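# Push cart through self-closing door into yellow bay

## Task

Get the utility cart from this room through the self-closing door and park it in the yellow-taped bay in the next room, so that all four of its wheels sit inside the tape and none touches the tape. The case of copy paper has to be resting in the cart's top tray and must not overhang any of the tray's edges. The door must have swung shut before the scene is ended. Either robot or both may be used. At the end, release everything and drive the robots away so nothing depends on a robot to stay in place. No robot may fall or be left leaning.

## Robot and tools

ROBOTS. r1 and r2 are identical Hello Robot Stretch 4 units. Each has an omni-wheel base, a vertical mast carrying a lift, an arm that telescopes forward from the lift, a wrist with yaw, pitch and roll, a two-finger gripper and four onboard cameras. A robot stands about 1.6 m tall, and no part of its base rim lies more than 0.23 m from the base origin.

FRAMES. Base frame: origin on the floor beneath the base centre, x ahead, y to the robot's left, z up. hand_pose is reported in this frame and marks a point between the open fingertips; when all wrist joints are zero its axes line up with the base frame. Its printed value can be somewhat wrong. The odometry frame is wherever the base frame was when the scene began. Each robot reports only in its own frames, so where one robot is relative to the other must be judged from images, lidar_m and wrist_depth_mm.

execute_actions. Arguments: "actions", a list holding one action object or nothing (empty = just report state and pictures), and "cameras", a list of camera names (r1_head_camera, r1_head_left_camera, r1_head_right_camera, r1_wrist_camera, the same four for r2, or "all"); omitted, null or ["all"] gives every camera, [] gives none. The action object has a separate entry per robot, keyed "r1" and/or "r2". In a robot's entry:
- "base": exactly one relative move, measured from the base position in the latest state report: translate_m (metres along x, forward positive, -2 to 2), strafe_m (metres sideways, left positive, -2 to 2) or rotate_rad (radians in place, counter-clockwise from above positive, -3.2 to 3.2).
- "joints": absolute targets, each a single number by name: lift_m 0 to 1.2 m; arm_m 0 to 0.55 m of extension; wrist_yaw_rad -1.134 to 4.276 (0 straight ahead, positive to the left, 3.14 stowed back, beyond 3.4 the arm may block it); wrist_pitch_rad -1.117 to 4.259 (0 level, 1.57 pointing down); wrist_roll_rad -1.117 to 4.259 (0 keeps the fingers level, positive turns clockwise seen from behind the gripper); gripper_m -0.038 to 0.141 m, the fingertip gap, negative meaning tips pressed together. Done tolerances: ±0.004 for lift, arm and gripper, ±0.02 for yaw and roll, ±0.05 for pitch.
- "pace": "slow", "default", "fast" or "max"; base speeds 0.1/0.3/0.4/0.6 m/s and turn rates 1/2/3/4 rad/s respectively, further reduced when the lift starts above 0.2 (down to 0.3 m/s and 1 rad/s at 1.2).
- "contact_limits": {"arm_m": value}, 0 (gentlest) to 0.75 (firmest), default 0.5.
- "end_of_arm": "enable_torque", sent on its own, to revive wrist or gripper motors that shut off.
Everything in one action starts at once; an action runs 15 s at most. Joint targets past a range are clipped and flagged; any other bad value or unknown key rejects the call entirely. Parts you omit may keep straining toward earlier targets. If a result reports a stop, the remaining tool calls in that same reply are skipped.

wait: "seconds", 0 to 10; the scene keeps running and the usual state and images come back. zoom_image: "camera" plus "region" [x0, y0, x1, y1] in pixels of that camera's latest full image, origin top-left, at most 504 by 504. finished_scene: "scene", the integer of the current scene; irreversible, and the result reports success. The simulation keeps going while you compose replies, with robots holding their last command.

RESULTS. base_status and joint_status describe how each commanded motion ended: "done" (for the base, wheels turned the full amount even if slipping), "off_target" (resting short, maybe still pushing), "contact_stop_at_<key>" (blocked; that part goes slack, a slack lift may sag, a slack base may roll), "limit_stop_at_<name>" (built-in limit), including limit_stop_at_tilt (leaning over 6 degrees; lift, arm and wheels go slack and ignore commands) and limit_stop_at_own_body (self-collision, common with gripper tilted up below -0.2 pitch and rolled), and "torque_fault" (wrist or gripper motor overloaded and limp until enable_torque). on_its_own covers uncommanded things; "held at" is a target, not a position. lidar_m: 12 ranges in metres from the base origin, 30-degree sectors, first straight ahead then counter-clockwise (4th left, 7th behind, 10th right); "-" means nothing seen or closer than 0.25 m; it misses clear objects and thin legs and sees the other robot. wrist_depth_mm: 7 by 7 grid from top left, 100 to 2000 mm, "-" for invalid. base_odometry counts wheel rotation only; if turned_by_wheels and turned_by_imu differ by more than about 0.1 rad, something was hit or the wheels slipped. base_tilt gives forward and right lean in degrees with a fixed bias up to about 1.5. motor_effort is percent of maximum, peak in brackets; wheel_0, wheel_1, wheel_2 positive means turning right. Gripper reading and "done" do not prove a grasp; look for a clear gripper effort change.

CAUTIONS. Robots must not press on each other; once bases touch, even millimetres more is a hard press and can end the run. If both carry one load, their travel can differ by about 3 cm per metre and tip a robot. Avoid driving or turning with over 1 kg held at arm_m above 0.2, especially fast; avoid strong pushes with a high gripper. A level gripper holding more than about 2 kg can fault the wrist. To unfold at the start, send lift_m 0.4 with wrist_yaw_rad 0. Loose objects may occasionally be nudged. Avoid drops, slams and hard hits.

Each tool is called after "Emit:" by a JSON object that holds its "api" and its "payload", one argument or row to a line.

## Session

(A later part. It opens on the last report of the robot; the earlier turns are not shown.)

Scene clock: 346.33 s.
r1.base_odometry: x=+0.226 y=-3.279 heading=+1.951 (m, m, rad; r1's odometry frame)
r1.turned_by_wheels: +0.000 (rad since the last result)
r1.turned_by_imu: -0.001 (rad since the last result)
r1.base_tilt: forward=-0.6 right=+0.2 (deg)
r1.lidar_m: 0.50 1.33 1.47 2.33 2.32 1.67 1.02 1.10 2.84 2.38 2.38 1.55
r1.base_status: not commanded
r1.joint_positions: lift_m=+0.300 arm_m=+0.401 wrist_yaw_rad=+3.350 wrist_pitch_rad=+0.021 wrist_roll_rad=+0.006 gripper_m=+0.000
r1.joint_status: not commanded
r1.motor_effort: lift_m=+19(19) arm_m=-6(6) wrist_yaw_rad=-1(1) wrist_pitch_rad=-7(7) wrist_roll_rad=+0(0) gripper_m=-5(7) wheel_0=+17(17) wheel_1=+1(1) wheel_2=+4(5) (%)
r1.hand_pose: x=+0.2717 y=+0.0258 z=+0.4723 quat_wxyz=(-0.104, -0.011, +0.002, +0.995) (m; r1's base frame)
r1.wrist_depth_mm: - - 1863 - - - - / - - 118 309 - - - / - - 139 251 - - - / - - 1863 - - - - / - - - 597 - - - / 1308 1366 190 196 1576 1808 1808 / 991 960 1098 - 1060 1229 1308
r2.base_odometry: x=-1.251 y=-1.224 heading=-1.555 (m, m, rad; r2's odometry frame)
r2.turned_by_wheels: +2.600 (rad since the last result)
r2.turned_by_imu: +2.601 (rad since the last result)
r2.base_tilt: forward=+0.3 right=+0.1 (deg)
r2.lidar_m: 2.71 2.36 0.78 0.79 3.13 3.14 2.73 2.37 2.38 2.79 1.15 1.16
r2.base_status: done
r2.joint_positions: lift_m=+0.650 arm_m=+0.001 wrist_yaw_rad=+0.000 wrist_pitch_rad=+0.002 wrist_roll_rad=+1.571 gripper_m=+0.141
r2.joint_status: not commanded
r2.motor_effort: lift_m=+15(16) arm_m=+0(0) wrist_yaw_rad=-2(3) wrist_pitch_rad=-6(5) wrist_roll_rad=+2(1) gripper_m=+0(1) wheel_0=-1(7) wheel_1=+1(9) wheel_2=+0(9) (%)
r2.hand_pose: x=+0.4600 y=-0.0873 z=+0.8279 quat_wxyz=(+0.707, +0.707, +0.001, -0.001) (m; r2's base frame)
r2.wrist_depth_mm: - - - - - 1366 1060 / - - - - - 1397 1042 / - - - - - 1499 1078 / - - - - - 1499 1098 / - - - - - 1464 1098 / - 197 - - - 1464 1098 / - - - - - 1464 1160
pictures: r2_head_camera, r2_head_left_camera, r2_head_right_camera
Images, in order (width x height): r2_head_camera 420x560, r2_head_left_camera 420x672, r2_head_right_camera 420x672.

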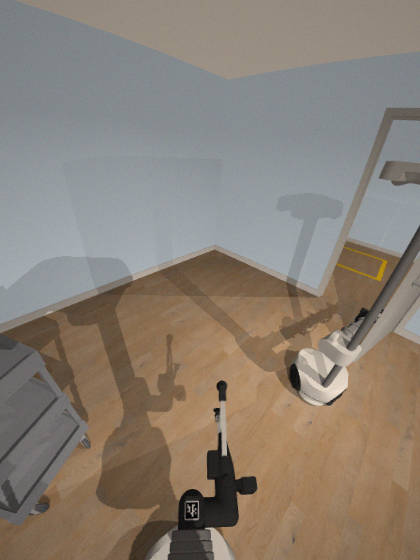

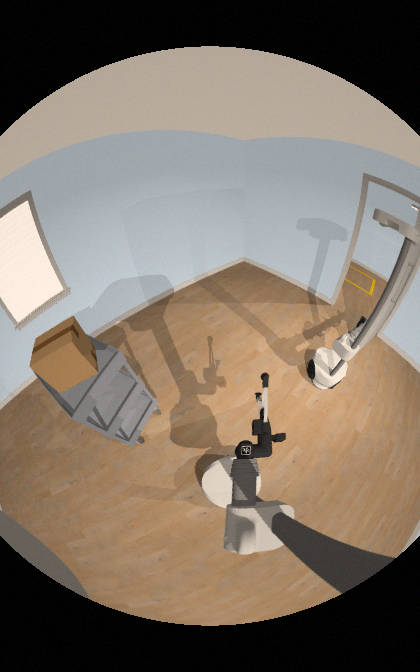

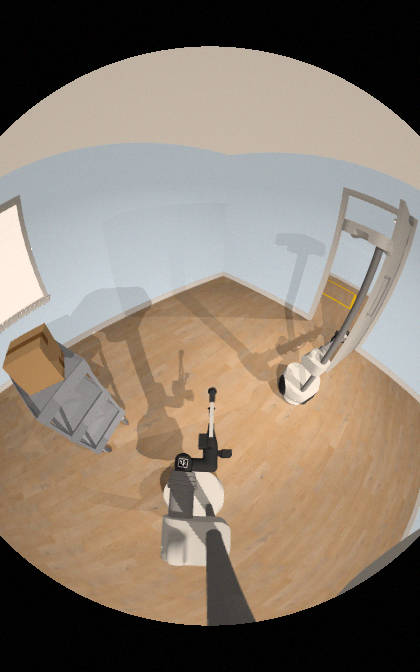

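Emit:
{"api": "execute_actions", "payload": {
  "actions": [
    {"r2":{"base":{"strafe_m":-0.2},"pace":"slow"}}
  ],
  "cameras": []
}}

Emit:
{"api": "execute_actions", "payload": {
  "actions": [
    {"r2":{"base":{"translate_m":0.25},"pace":"slow"}}
  ],
  "cameras": []
}}

Emit:
{"api": "execute_actions", "payload": {
  "actions": [
    {"r2":{"base":{"rotate_rad":1.35},"pace":"slow"}}
  ],
  "cameras": ["r2_head_camera","r2_wrist_camera"]
}}

Scene clock: 364.37 s.
r1.base_odometry: x=+0.226 y=-3.279 heading=+1.951 (m, m, rad; r1's odometry frame)
r1.turned_by_wheels: +0.000 (rad since the last result)
r1.turned_by_imu: -0.002 (rad since the last result)
r1.base_tilt: forward=-0.7 right=+0.2 (deg)
r1.lidar_m: 0.50 1.35 1.45 2.32 2.32 1.68 0.83 0.93 2.82 2.38 2.38 1.54
r1.base_status: not commanded
r1.joint_positions: lift_m=+0.300 arm_m=+0.401 wrist_yaw_rad=+3.350 wrist_pitch_rad=+0.021 wrist_roll_rad=+0.006 gripper_m=+0.000
r1.joint_status: not commanded
r1.motor_effort: lift_m=+19(19) arm_m=-6(6) wrist_yaw_rad=-1(1) wrist_pitch_rad=-7(7) wrist_roll_rad=+0(1) gripper_m=-7(7) wheel_0=+17(17) wheel_1=+1(1) wheel_2=+5(5) (%)
r1.hand_pose: x=+0.2717 y=+0.0258 z=+0.4723 quat_wxyz=(-0.104, -0.011, +0.002, +0.995) (m; r1's base frame)
r1.wrist_depth_mm: - - 1708 - - - - / - - 118 306 - - - / - - 139 250 - - - / - - 1708 - - - - / - - 1661 603 - - - / 1281 1336 190 196 1661 1808 1808 / 991 976 1118 - 1060 1255 1255
r2.base_odometry: x=-1.451 y=-1.227 heading=-1.555 (m, m, rad; r2's odometry frame)
r2.turned_by_wheels: +0.000 (rad since the last result)
r2.turned_by_imu: -0.002 (rad since the last result)
r2.base_tilt: forward=+0.2 right=+0.1 (deg)
r2.lidar_m: 2.86 2.49 0.94 0.97 3.29 3.27 2.59 2.24 2.24 2.63 1.08 1.00
r2.base_status: done
r2.joint_positions: lift_m=+0.650 arm_m=+0.001 wrist_yaw_rad=+0.000 wrist_pitch_rad=+0.002 wrist_roll_rad=+1.571 gripper_m=+0.141
r2.joint_status: not commanded
r2.motor_effort: lift_m=+16(16) arm_m=+0(0) wrist_yaw_rad=-3(3) wrist_pitch_rad=-7(5) wrist_roll_rad=+1(1) gripper_m=+1(0) wheel_0=+2(6) wheel_1=-2(10) wheel_2=+0(0) (%)
r2.hand_pose: x=+0.4600 y=-0.0874 z=+0.8279 quat_wxyz=(+0.707, +0.707, +0.001, -0.001) (m; r2's base frame)
r2.wrist_depth_mm: - - - - - 1366 1042 / - - - - - 1464 1025 / - - - - - 1464 1078 / - - - - - 1499 1098 / - - - - - 1464 1118 / - 196 - - - 1464 1118 / - - - - - 1537 1182
pictures: none
No camera images: the call's "cameras" was empty. Leave "cameras" out to get every camera's image.

Scene clock: 368.17 s.
r1.base_odometry: x=+0.226 y=-3.279 heading=+1.951 (m, m, rad; r1's odometry frame)
r1.turned_by_wheels: +0.000 (rad since the last result)
r1.turned_by_imu: -0.001 (rad since the last result)
r1.base_tilt: forward=-0.6 right=+0.2 (deg)
r1.lidar_m: 0.49 1.35 1.46 2.32 2.32 1.68 0.71 0.83 2.83 2.38 2.37 1.54
r1.base_status: not commanded
r1.joint_positions: lift_m=+0.300 arm_m=+0.401 wrist_yaw_rad=+3.350 wrist_pitch_rad=+0.021 wrist_roll_rad=+0.006 gripper_m=+0.000
r1.joint_status: not commanded
r1.motor_effort: lift_m=+19(19) arm_m=-6(6) wrist_yaw_rad=+0(0) wrist_pitch_rad=-7(7) wrist_roll_rad=+0(0) gripper_m=-8(8) wheel_0=+17(17) wheel_1=+1(1) wheel_2=+4(5) (%)
r1.hand_pose: x=+0.2717 y=+0.0258 z=+0.4723 quat_wxyz=(-0.104, -0.011, +0.002, +0.995) (m; r1's base frame)
r1.wrist_depth_mm: - - - - - - - / - - 117 307 - - - / - - 138 251 - - - / - - - - - - - / - - - 609 - - - / 1308 1366 191 197 1576 1756 1808 / 991 960 1118 - 1060 1229 1255
r2.base_odometry: x=-1.447 y=-1.477 heading=-1.555 (m, m, rad; r2's odometry frame)
r2.turned_by_wheels: +0.000 (rad since the last result)
r2.turned_by_imu: -0.002 (rad since the last result)
r2.base_tilt: forward=+0.4 right=+0.1 (deg)
r2.lidar_m: 2.66 2.32 0.88 0.90 3.44 3.45 2.80 2.41 2.41 2.69 0.82 0.85
r2.base_status: done
r2.joint_positions: lift_m=+0.650 arm_m=+0.001 wrist_yaw_rad=+0.000 wrist_pitch_rad=+0.002 wrist_roll_rad=+1.571 gripper_m=+0.141
r2.joint_status: not commanded
r2.motor_effort: lift_m=+15(15) arm_m=+0(0) wrist_yaw_rad=-1(2) wrist_pitch_rad=-6(5) wrist_roll_rad=+1(2) gripper_m=-1(0) wheel_0=+0(2) wheel_1=+2(1) wheel_2=+0(5) (%)
r2.hand_pose: x=+0.4600 y=-0.0874 z=+0.8279 quat_wxyz=(+0.707, +0.707, +0.001, -0.001) (m; r2's base frame)
r2.wrist_depth_mm: 1983 - - - - 1366 1042 / - - - - - 1464 1025 / - - - - - 1499 1060 / - - - - - 1499 1078 / - - - - - 1464 1098 / - 196 - - - 1499 1118 / - - - - - 1499 1205
pictures: none
No camera images: the call's "cameras" was empty. Leave "cameras" out to get every camera's image.

Scene clock: 370.80 s.
r1.base_odometry: x=+0.226 y=-3.279 heading=+1.951 (m, m, rad; r1's odometry frame)
r1.turned_by_wheels: +0.000 (rad since the last result)
r1.turned_by_imu: -0.001 (rad since the last result)
r1.base_tilt: forward=-0.6 right=+0.2 (deg)
r1.lidar_m: 0.50 1.35 1.49 2.31 2.32 1.66 0.83 0.84 2.84 2.39 2.38 1.55
r1.base_status: not commanded
r1.joint_positions: lift_m=+0.300 arm_m=+0.401 wrist_yaw_rad=+3.350 wrist_pitch_rad=+0.021 wrist_roll_rad=+0.006 gripper_m=+0.000
r1.joint_status: not commanded
r1.motor_effort: lift_m=+19(19) arm_m=-6(6) wrist_yaw_rad=-1(0) wrist_pitch_rad=-7(7) wrist_roll_rad=+0(0) gripper_m=-7(7) wheel_0=+17(17) wheel_1=+1(1) wheel_2=+5(5) (%)
r1.hand_pose: x=+0.2717 y=+0.0258 z=+0.4723 quat_wxyz=(-0.104, -0.011, +0.002, +0.995) (m; r1's base frame)
r1.wrist_depth_mm: - - - 1430 - - - / - - 117 306 - - - / - - 139 252 - - - / - - - 1430 - - - / - - - 603 - - - / 1336 1366 190 196 1618 1808 1863 / 976 976 1078 - 1078 1255 1255
r2.base_odometry: x=-1.447 y=-1.477 heading=-0.205 (m, m, rad; r2's odometry frame)
r2.turned_by_wheels: +1.350 (rad since the last result)
r2.turned_by_imu: +1.350 (rad since the last result)
r2.base_tilt: forward=+0.3 right=+0.0 (deg)
r2.lidar_m: 0.89 1.00 3.44 3.22 2.50 2.43 2.60 0.91 0.85 2.52 2.35 2.31
r2.base_status: done
r2.joint_positions: lift_m=+0.650 arm_m=+0.001 wrist_yaw_rad=+0.000 wrist_pitch_rad=+0.002 wrist_roll_rad=+1.571 gripper_m=+0.141
r2.joint_status: not commanded
r2.motor_effort: lift_m=+15(16) arm_m=+0(0) wrist_yaw_rad=-1(2) wrist_pitch_rad=-5(6) wrist_roll_rad=+1(1) gripper_m=-1(1) wheel_0=-2(4) wheel_1=+1(6) wheel_2=+0(5) (%)
r2.hand_pose: x=+0.4600 y=-0.0874 z=+0.8279 quat_wxyz=(+0.707, +0.707, +0.001, -0.001) (m; r2's base frame)
r2.wrist_depth_mm: 1808 1808 1863 1921 1983 1366 1025 / 1921 - - - - 1397 1042 / - - - - - 1078 878 / - - 878 668 1078 1042 878 / - - 809 691 1205 1042 917 / - 196 904 699 1008 1078 904 / - - - - 866 768 1060
pictures: r2_head_camera, r2_wrist_camera
Images, in order (width x height): r2_head_camera 420x560, r2_wrist_camera 616x392.

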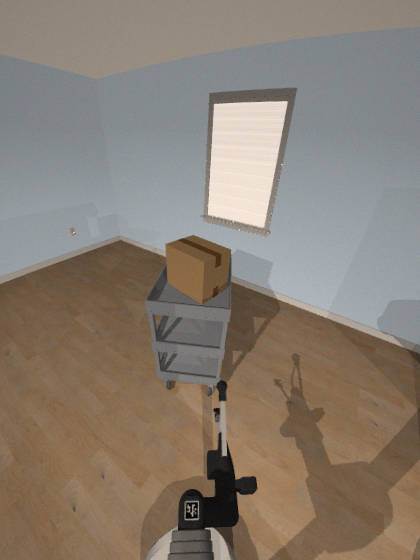

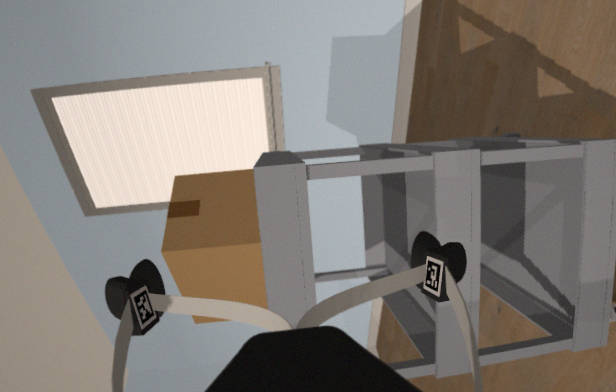

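Emit:
{"api": "execute_actions", "payload": {
  "actions": [
    {"r2":{"base":{"strafe_m":0.17},"pace":"slow"}}
  ],
  "cameras": []
}}

Emit:
{"api": "execute_actions", "payload": {
  "actions": [
    {"r2":{"base":{"translate_m":0.42},"pace":"slow"}}
  ],
  "cameras": ["r2_head_camera","r2_wrist_camera"]
}}

Scene clock: 379.70 s.
r1.base_odometry: x=+0.226 y=-3.279 heading=+1.951 (m, m, rad; r1's odometry frame)
r1.turned_by_wheels: +0.000 (rad since the last result)
r1.turned_by_imu: -0.002 (rad since the last result)
r1.base_tilt: forward=-0.7 right=+0.2 (deg)
r1.lidar_m: 0.50 1.33 1.47 2.32 2.32 1.65 1.03 0.97 2.83 2.40 2.39 1.55
r1.base_status: not commanded
r1.joint_positions: lift_m=+0.300 arm_m=+0.401 wrist_yaw_rad=+3.350 wrist_pitch_rad=+0.021 wrist_roll_rad=+0.006 gripper_m=+0.000
r1.joint_status: not commanded
r1.motor_effort: lift_m=+19(19) arm_m=-6(6) wrist_yaw_rad=-1(1) wrist_pitch_rad=-7(7) wrist_roll_rad=+0(0) gripper_m=-8(7) wheel_0=+17(17) wheel_1=+1(1) wheel_2=+5(5) (%)
r1.hand_pose: x=+0.2717 y=+0.0258 z=+0.4723 quat_wxyz=(-0.104, -0.011, +0.002, +0.995) (m; r1's base frame)
r1.wrist_depth_mm: - - - - - - - / - - 117 307 - - - / - - 138 252 - - - / - - - - - - - / - - 1921 603 - - - / 1308 1366 190 196 1576 1808 1863 / 991 976 1078 - 1060 1255 1255
r2.base_odometry: x=-1.413 y=-1.311 heading=-0.205 (m, m, rad; r2's odometry frame)
r2.turned_by_wheels: +0.000 (rad since the last result)
r2.turned_by_imu: -0.001 (rad since the last result)
r2.base_tilt: forward=+0.1 right=+0.1 (deg)
r2.lidar_m: 0.90 3.33 3.30 3.08 2.39 2.33 2.51 2.57 0.99 2.67 2.45 0.93
r2.base_status: done
r2.joint_positions: lift_m=+0.650 arm_m=+0.001 wrist_yaw_rad=+0.000 wrist_pitch_rad=+0.002 wrist_roll_rad=+1.571 gripper_m=+0.141
r2.joint_status: not commanded
r2.motor_effort: lift_m=+16(15) arm_m=+0(0) wrist_yaw_rad=-1(2) wrist_pitch_rad=-6(5) wrist_roll_rad=-2(1) gripper_m=+1(0) wheel_0=-1(5) wheel_1=+0(1) wheel_2=+1(1) (%)
r2.hand_pose: x=+0.4600 y=-0.0874 z=+0.8279 quat_wxyz=(+0.707, +0.707, +0.001, -0.001) (m; r2's base frame)
r2.wrist_depth_mm: 1921 1863 - - - 1397 1042 / - - - - 960 699 809 / - - 809 - 1098 1025 878 / - - 820 - 1138 1042 878 / - - 976 707 1138 768 842 / - 196 - 715 - 1366 1098 / - - - - - 1537 1182
pictures: none
No camera images: the call's "cameras" was empty. Leave "cameras" out to get every camera's image.

Scene clock: 385.20 s.
r1.base_odometry: x=+0.226 y=-3.279 heading=+1.951 (m, m, rad; r1's odometry frame)
r1.turned_by_wheels: +0.000 (rad since the last result)
r1.turned_by_imu: -0.002 (rad since the last result)
r1.base_tilt: forward=-0.7 right=+0.2 (deg)
r1.lidar_m: 0.49 1.33 1.49 2.32 2.31 1.66 1.24 4.50 2.86 2.39 2.38 1.55
r1.base_status: not commanded
r1.joint_positions: lift_m=+0.300 arm_m=+0.401 wrist_yaw_rad=+3.350 wrist_pitch_rad=+0.021 wrist_roll_rad=+0.006 gripper_m=+0.000
r1.joint_status: not commanded
r1.motor_effort: lift_m=+19(19) arm_m=-6(6) wrist_yaw_rad=-1(1) wrist_pitch_rad=-7(7) wrist_roll_rad=+0(0) gripper_m=-7(7) wheel_0=+17(17) wheel_1=+1(1) wheel_2=+4(5) (%)
r1.hand_pose: x=+0.2717 y=+0.0258 z=+0.4723 quat_wxyz=(-0.104, -0.011, +0.002, +0.995) (m; r1's base frame)
r1.wrist_depth_mm: - - - - - - - / - - 118 307 - - - / - - 138 252 - - - / - - - 1863 - - - / - - - 603 - - - / 1308 1397 190 196 1576 1756 1863 / 991 976 1098 - 1060 1229 1255
r2.base_odometry: x=-1.001 y=-1.396 heading=-0.205 (m, m, rad; r2's odometry frame)
r2.turned_by_wheels: +0.000 (rad since the last result)
r2.turned_by_imu: -0.003 (rad since the last result)
r2.base_tilt: forward=+0.2 right=+0.1 (deg)
r2.lidar_m: 0.49 3.14 3.05 3.25 2.73 2.69 2.86 1.24 1.25 2.74 2.10 0.50
r2.base_status: done
r2.joint_positions: lift_m=+0.650 arm_m=+0.001 wrist_yaw_rad=+0.000 wrist_pitch_rad=+0.002 wrist_roll_rad=+1.571 gripper_m=+0.141
r2.joint_status: not commanded
r2.motor_effort: lift_m=+15(15) arm_m=+0(0) wrist_yaw_rad=-2(0) wrist_pitch_rad=-5(6) wrist_roll_rad=+1(1) gripper_m=-1(0) wheel_0=+1(1) wheel_1=+0(1) wheel_2=-1(5) (%)
r2.hand_pose: x=+0.4600 y=-0.0874 z=+0.8279 quat_wxyz=(+0.707, +0.707, +0.001, -0.001) (m; r2's base frame)
r2.wrist_depth_mm: 1576 1537 247 251 1708 580 449 / 1618 413 254 255 854 615 455 / 351 359 260 260 - 634 469 / 394 399 389 267 - 647 477 / - 452 449 272 891 627 480 / - 197 525 276 - 591 477 / - - - - - 1499 433
pictures: r2_head_camera, r2_wrist_camera
Images, in order (width x height): r2_head_camera 420x560, r2_wrist_camera 616x392.

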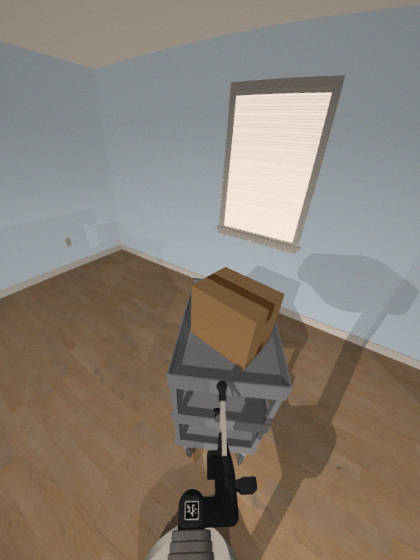

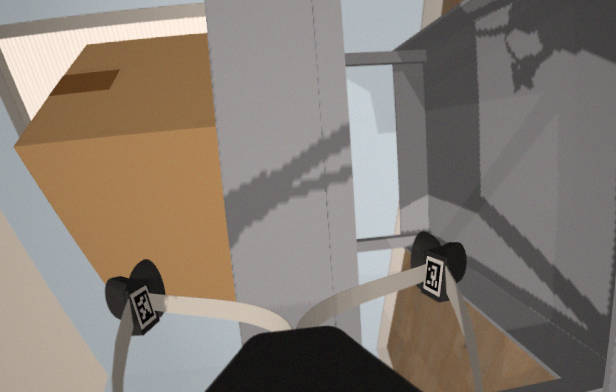

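Emit:
{"api": "execute_actions", "payload": {
  "actions": [
    {"r2":{"base":{"translate_m":0.09},"pace":"slow"}}
  ],
  "cameras": []
}}

Emit:
{"api": "execute_actions", "payload": {
  "actions": [
    {"r2":{"joints":{"gripper_m":-0.02},"pace":"slow"}}
  ],
  "cameras": []
}}

Emit:
{"api": "execute_actions", "payload": {
  "actions": [
    {"r2":{"base":{"translate_m":-0.4},"pace":"slow"}}
  ],
  "cameras": ["r2_head_camera","r2_head_left_camera","r2_head_right_camera"]
}}

Scene clock: 392.20 s.
r1.base_odometry: x=+0.226 y=-3.279 heading=+1.951 (m, m, rad; r1's odometry frame)
r1.turned_by_wheels: +0.000 (rad since the last result)
r1.turned_by_imu: -0.002 (rad since the last result)
r1.base_tilt: forward=-0.6 right=+0.2 (deg)
r1.lidar_m: 0.48 1.34 1.48 2.32 2.33 1.66 1.30 4.50 2.82 2.40 2.39 1.54
r1.base_status: not commanded
r1.joint_positions: lift_m=+0.300 arm_m=+0.401 wrist_yaw_rad=+3.350 wrist_pitch_rad=+0.021 wrist_roll_rad=+0.006 gripper_m=+0.000
r1.joint_status: not commanded
r1.motor_effort: lift_m=+19(19) arm_m=-6(5) wrist_yaw_rad=-1(1) wrist_pitch_rad=-7(7) wrist_roll_rad=-1(1) gripper_m=-7(8) wheel_0=+17(17) wheel_1=+1(1) wheel_2=+5(5) (%)
r1.hand_pose: x=+0.2717 y=+0.0258 z=+0.4723 quat_wxyz=(-0.104, -0.011, +0.002, +0.995) (m; r1's base frame)
r1.wrist_depth_mm: - - - - - - - / - - 118 307 - - - / - - 139 252 - - - / - - - 1921 - - - / - - - 597 - - - / 1308 1366 190 196 1576 1756 1808 / 976 976 1098 - 1060 1255 1255
r2.base_odometry: x=-0.913 y=-1.414 heading=-0.205 (m, m, rad; r2's odometry frame)
r2.turned_by_wheels: +0.000 (rad since the last result)
r2.turned_by_imu: -0.001 (rad since the last result)
r2.base_tilt: forward=+0.2 right=+0.2 (deg)
r2.lidar_m: 0.40 3.06 3.00 3.20 2.82 2.77 2.95 1.30 1.35 2.64 2.04 0.42
r2.base_status: done
r2.joint_positions: lift_m=+0.650 arm_m=+0.001 wrist_yaw_rad=+0.000 wrist_pitch_rad=+0.003 wrist_roll_rad=+1.571 gripper_m=+0.141
r2.joint_status: not commanded
r2.motor_effort: lift_m=+15(15) arm_m=+0(0) wrist_yaw_rad=+1(1) wrist_pitch_rad=-9(9) wrist_roll_rad=-3(3) gripper_m=-1(0) wheel_0=+2(4) wheel_1=+2(5) wheel_2=-2(6) (%)
r2.hand_pose: x=+0.4599 y=-0.0875 z=+0.8276 quat_wxyz=(+0.707, +0.707, +0.001, -0.001) (m; r2's base frame)
r2.wrist_depth_mm: 364 362 161 165 741 597 449 / 290 286 165 169 788 615 455 / 264 272 169 172 788 634 466 / 298 310 174 176 809 654 477 / 347 351 178 180 203 591 484 / - 197 181 182 202 564 473 / - - - - - 1576 442
pictures: none
No camera images: the call's "cameras" was empty. Leave "cameras" out to get every camera's image.

Scene clock: 398.37 s.
r1.base_odometry: x=+0.226 y=-3.279 heading=+1.951 (m, m, rad; r1's odometry frame)
r1.turned_by_wheels: +0.000 (rad since the last result)
r1.turned_by_imu: -0.002 (rad since the last result)
r1.base_tilt: forward=-0.7 right=+0.2 (deg)
r1.lidar_m: 0.50 1.35 1.50 2.33 2.32 1.66 1.30 4.50 2.82 2.40 2.37 1.54
r1.base_status: not commanded
r1.joint_positions: lift_m=+0.300 arm_m=+0.401 wrist_yaw_rad=+3.350 wrist_pitch_rad=+0.021 wrist_roll_rad=+0.006 gripper_m=+0.000
r1.joint_status: not commanded
r1.motor_effort: lift_m=+19(19) arm_m=-6(6) wrist_yaw_rad=+0(0) wrist_pitch_rad=-7(7) wrist_roll_rad=+0(0) gripper_m=-7(6) wheel_0=+17(17) wheel_1=+1(1) wheel_2=+5(5) (%)
r1.hand_pose: x=+0.2717 y=+0.0258 z=+0.4723 quat_wxyz=(-0.104, -0.011, +0.002, +0.995) (m; r1's base frame)
r1.wrist_depth_mm: - - - - - - - / - - 118 307 - - - / - - 138 252 - - - / - - - 1921 - - - / - - - 597 - - - / 1308 1366 190 196 1537 1756 1808 / 976 976 1098 - 1060 1229 1281
r2.base_odometry: x=-0.913 y=-1.414 heading=-0.205 (m, m, rad; r2's odometry frame)
r2.turned_by_wheels: +0.000 (rad since the last result)
r2.turned_by_imu: -0.001 (rad since the last result)
r2.base_tilt: forward=+0.3 right=+0.1 (deg)
r2.lidar_m: 0.37 3.04 3.00 3.22 2.84 2.76 2.97 1.32 1.34 2.62 2.03 0.37
r2.base_status: not commanded
r2.joint_positions: lift_m=+0.650 arm_m=+0.001 wrist_yaw_rad=+0.004 wrist_pitch_rad=+0.017 wrist_roll_rad=+1.570 gripper_m=-0.019
r2.joint_status: all done
r2.on_its_own: wrist_pitch_rad is at rest, and its effort (-49) is outside its rest range (-23 to +23)
r2.motor_effort: lift_m=+20(20) arm_m=+0(0) wrist_yaw_rad=-12(13) wrist_pitch_rad=-49(49) wrist_roll_rad=+3(1) gripper_m=-35(36) wheel_0=-1(2) wheel_1=+0(2) wheel_2=+4(4) (%)
r2.hand_pose: x=+0.4603 y=-0.0863 z=+0.8232 quat_wxyz=(+0.707, +0.707, +0.007, -0.005) (m; r2's base frame)
r2.wrist_depth_mm: 312 291 139 143 699 564 436 / 253 240 142 146 750 585 436 / 241 245 145 148 759 603 452 / 273 279 148 153 778 621 459 / 315 329 151 155 180 627 462 / 375 180 154 158 165 174 462 / - - 156 - - 1661 410
pictures: none
No camera images: the call's "cameras" was empty. Leave "cameras" out to get every camera's image.

Scene clock: 403.63 s.
r1.base_odometry: x=+0.226 y=-3.279 heading=+1.951 (m, m, rad; r1's odometry frame)
r1.turned_by_wheels: +0.000 (rad since the last result)
r1.turned_by_imu: -0.002 (rad since the last result)
r1.base_tilt: forward=-0.7 right=+0.2 (deg)
r1.lidar_m: 0.50 1.33 1.50 2.32 2.32 2.68 1.05 1.03 2.83 2.39 2.39 1.52
r1.base_status: not commanded
r1.joint_positions: lift_m=+0.300 arm_m=+0.401 wrist_yaw_rad=+3.350 wrist_pitch_rad=+0.021 wrist_roll_rad=+0.006 gripper_m=+0.000
r1.joint_status: not commanded
r1.motor_effort: lift_m=+19(19) arm_m=-6(6) wrist_yaw_rad=-1(1) wrist_pitch_rad=-7(7) wrist_roll_rad=+0(1) gripper_m=-8(7) wheel_0=+17(17) wheel_1=+1(1) wheel_2=+5(5) (%)
r1.hand_pose: x=+0.2717 y=+0.0258 z=+0.4723 quat_wxyz=(-0.104, -0.011, +0.002, +0.995) (m; r1's base frame)
r1.wrist_depth_mm: - - - - - - - / - - 117 309 - - - / - - 138 252 1983 - - / - - - 1618 - - - / - - - 609 - - - / 1281 1366 190 196 1537 1756 1863 / 991 960 1098 - 1078 1255 1281
r2.base_odometry: x=-1.305 y=-1.333 heading=-0.204 (m, m, rad; r2's odometry frame)
r2.turned_by_wheels: +0.000 (rad since the last result)
r2.turned_by_imu: +0.002 (rad since the last result)
r2.base_tilt: forward=+0.2 right=-0.1 (deg)
r2.lidar_m: 0.34 3.31 3.22 3.20 2.48 2.42 2.62 2.61 1.03 2.71 2.38 0.40
r2.base_status: done
r2.joint_positions: lift_m=+0.650 arm_m=+0.001 wrist_yaw_rad=+0.010 wrist_pitch_rad=+0.014 wrist_roll_rad=+1.574 gripper_m=-0.019
r2.joint_status: not commanded
r2.on_its_own: wrist_yaw_rad is at rest, and its effort (-31) is outside its rest range (-13 to +13); wrist_pitch_rad is at rest, and its effort (-40) is outside its rest range (-23 to +23)
r2.motor_effort: lift_m=+20(20) arm_m=+0(1) wrist_yaw_rad=-31(32) wrist_pitch_rad=-40(50) wrist_roll_rad=-10(10) gripper_m=-32(36) wheel_0=+0(7) wheel_1=-2(7) wheel_2=+6(13) (%)
r2.hand_pose: x=+0.4609 y=-0.0845 z=+0.8241 quat_wxyz=(+0.706, +0.708, +0.008, -0.001) (m; r2's base frame)
r2.wrist_depth_mm: 1756 1863 179 181 1983 878 421 / 1921 1921 173 177 - 559 442 / 297 282 169 172 798 609 455 / 273 281 164 167 798 621 466 / 293 298 160 162 181 640 469 / 314 312 156 158 162 170 462 / 330 347 150 - 433 668 469
pictures: r2_head_camera, r2_head_left_camera, r2_head_right_camera
Images, in order (width x height): r2_head_camera 420x560, r2_head_left_camera 420x672, r2_head_right_camera 420x672.

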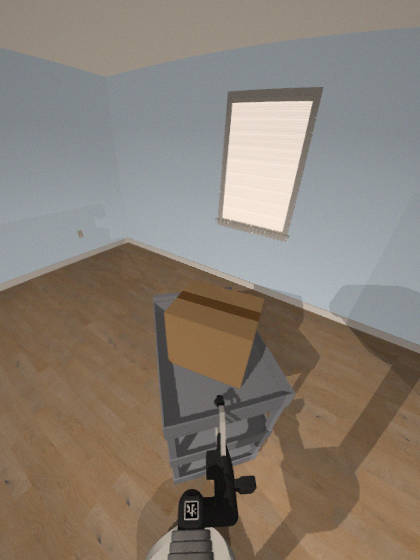

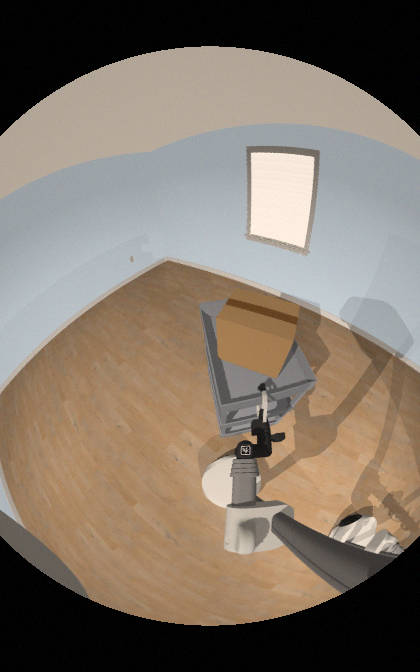

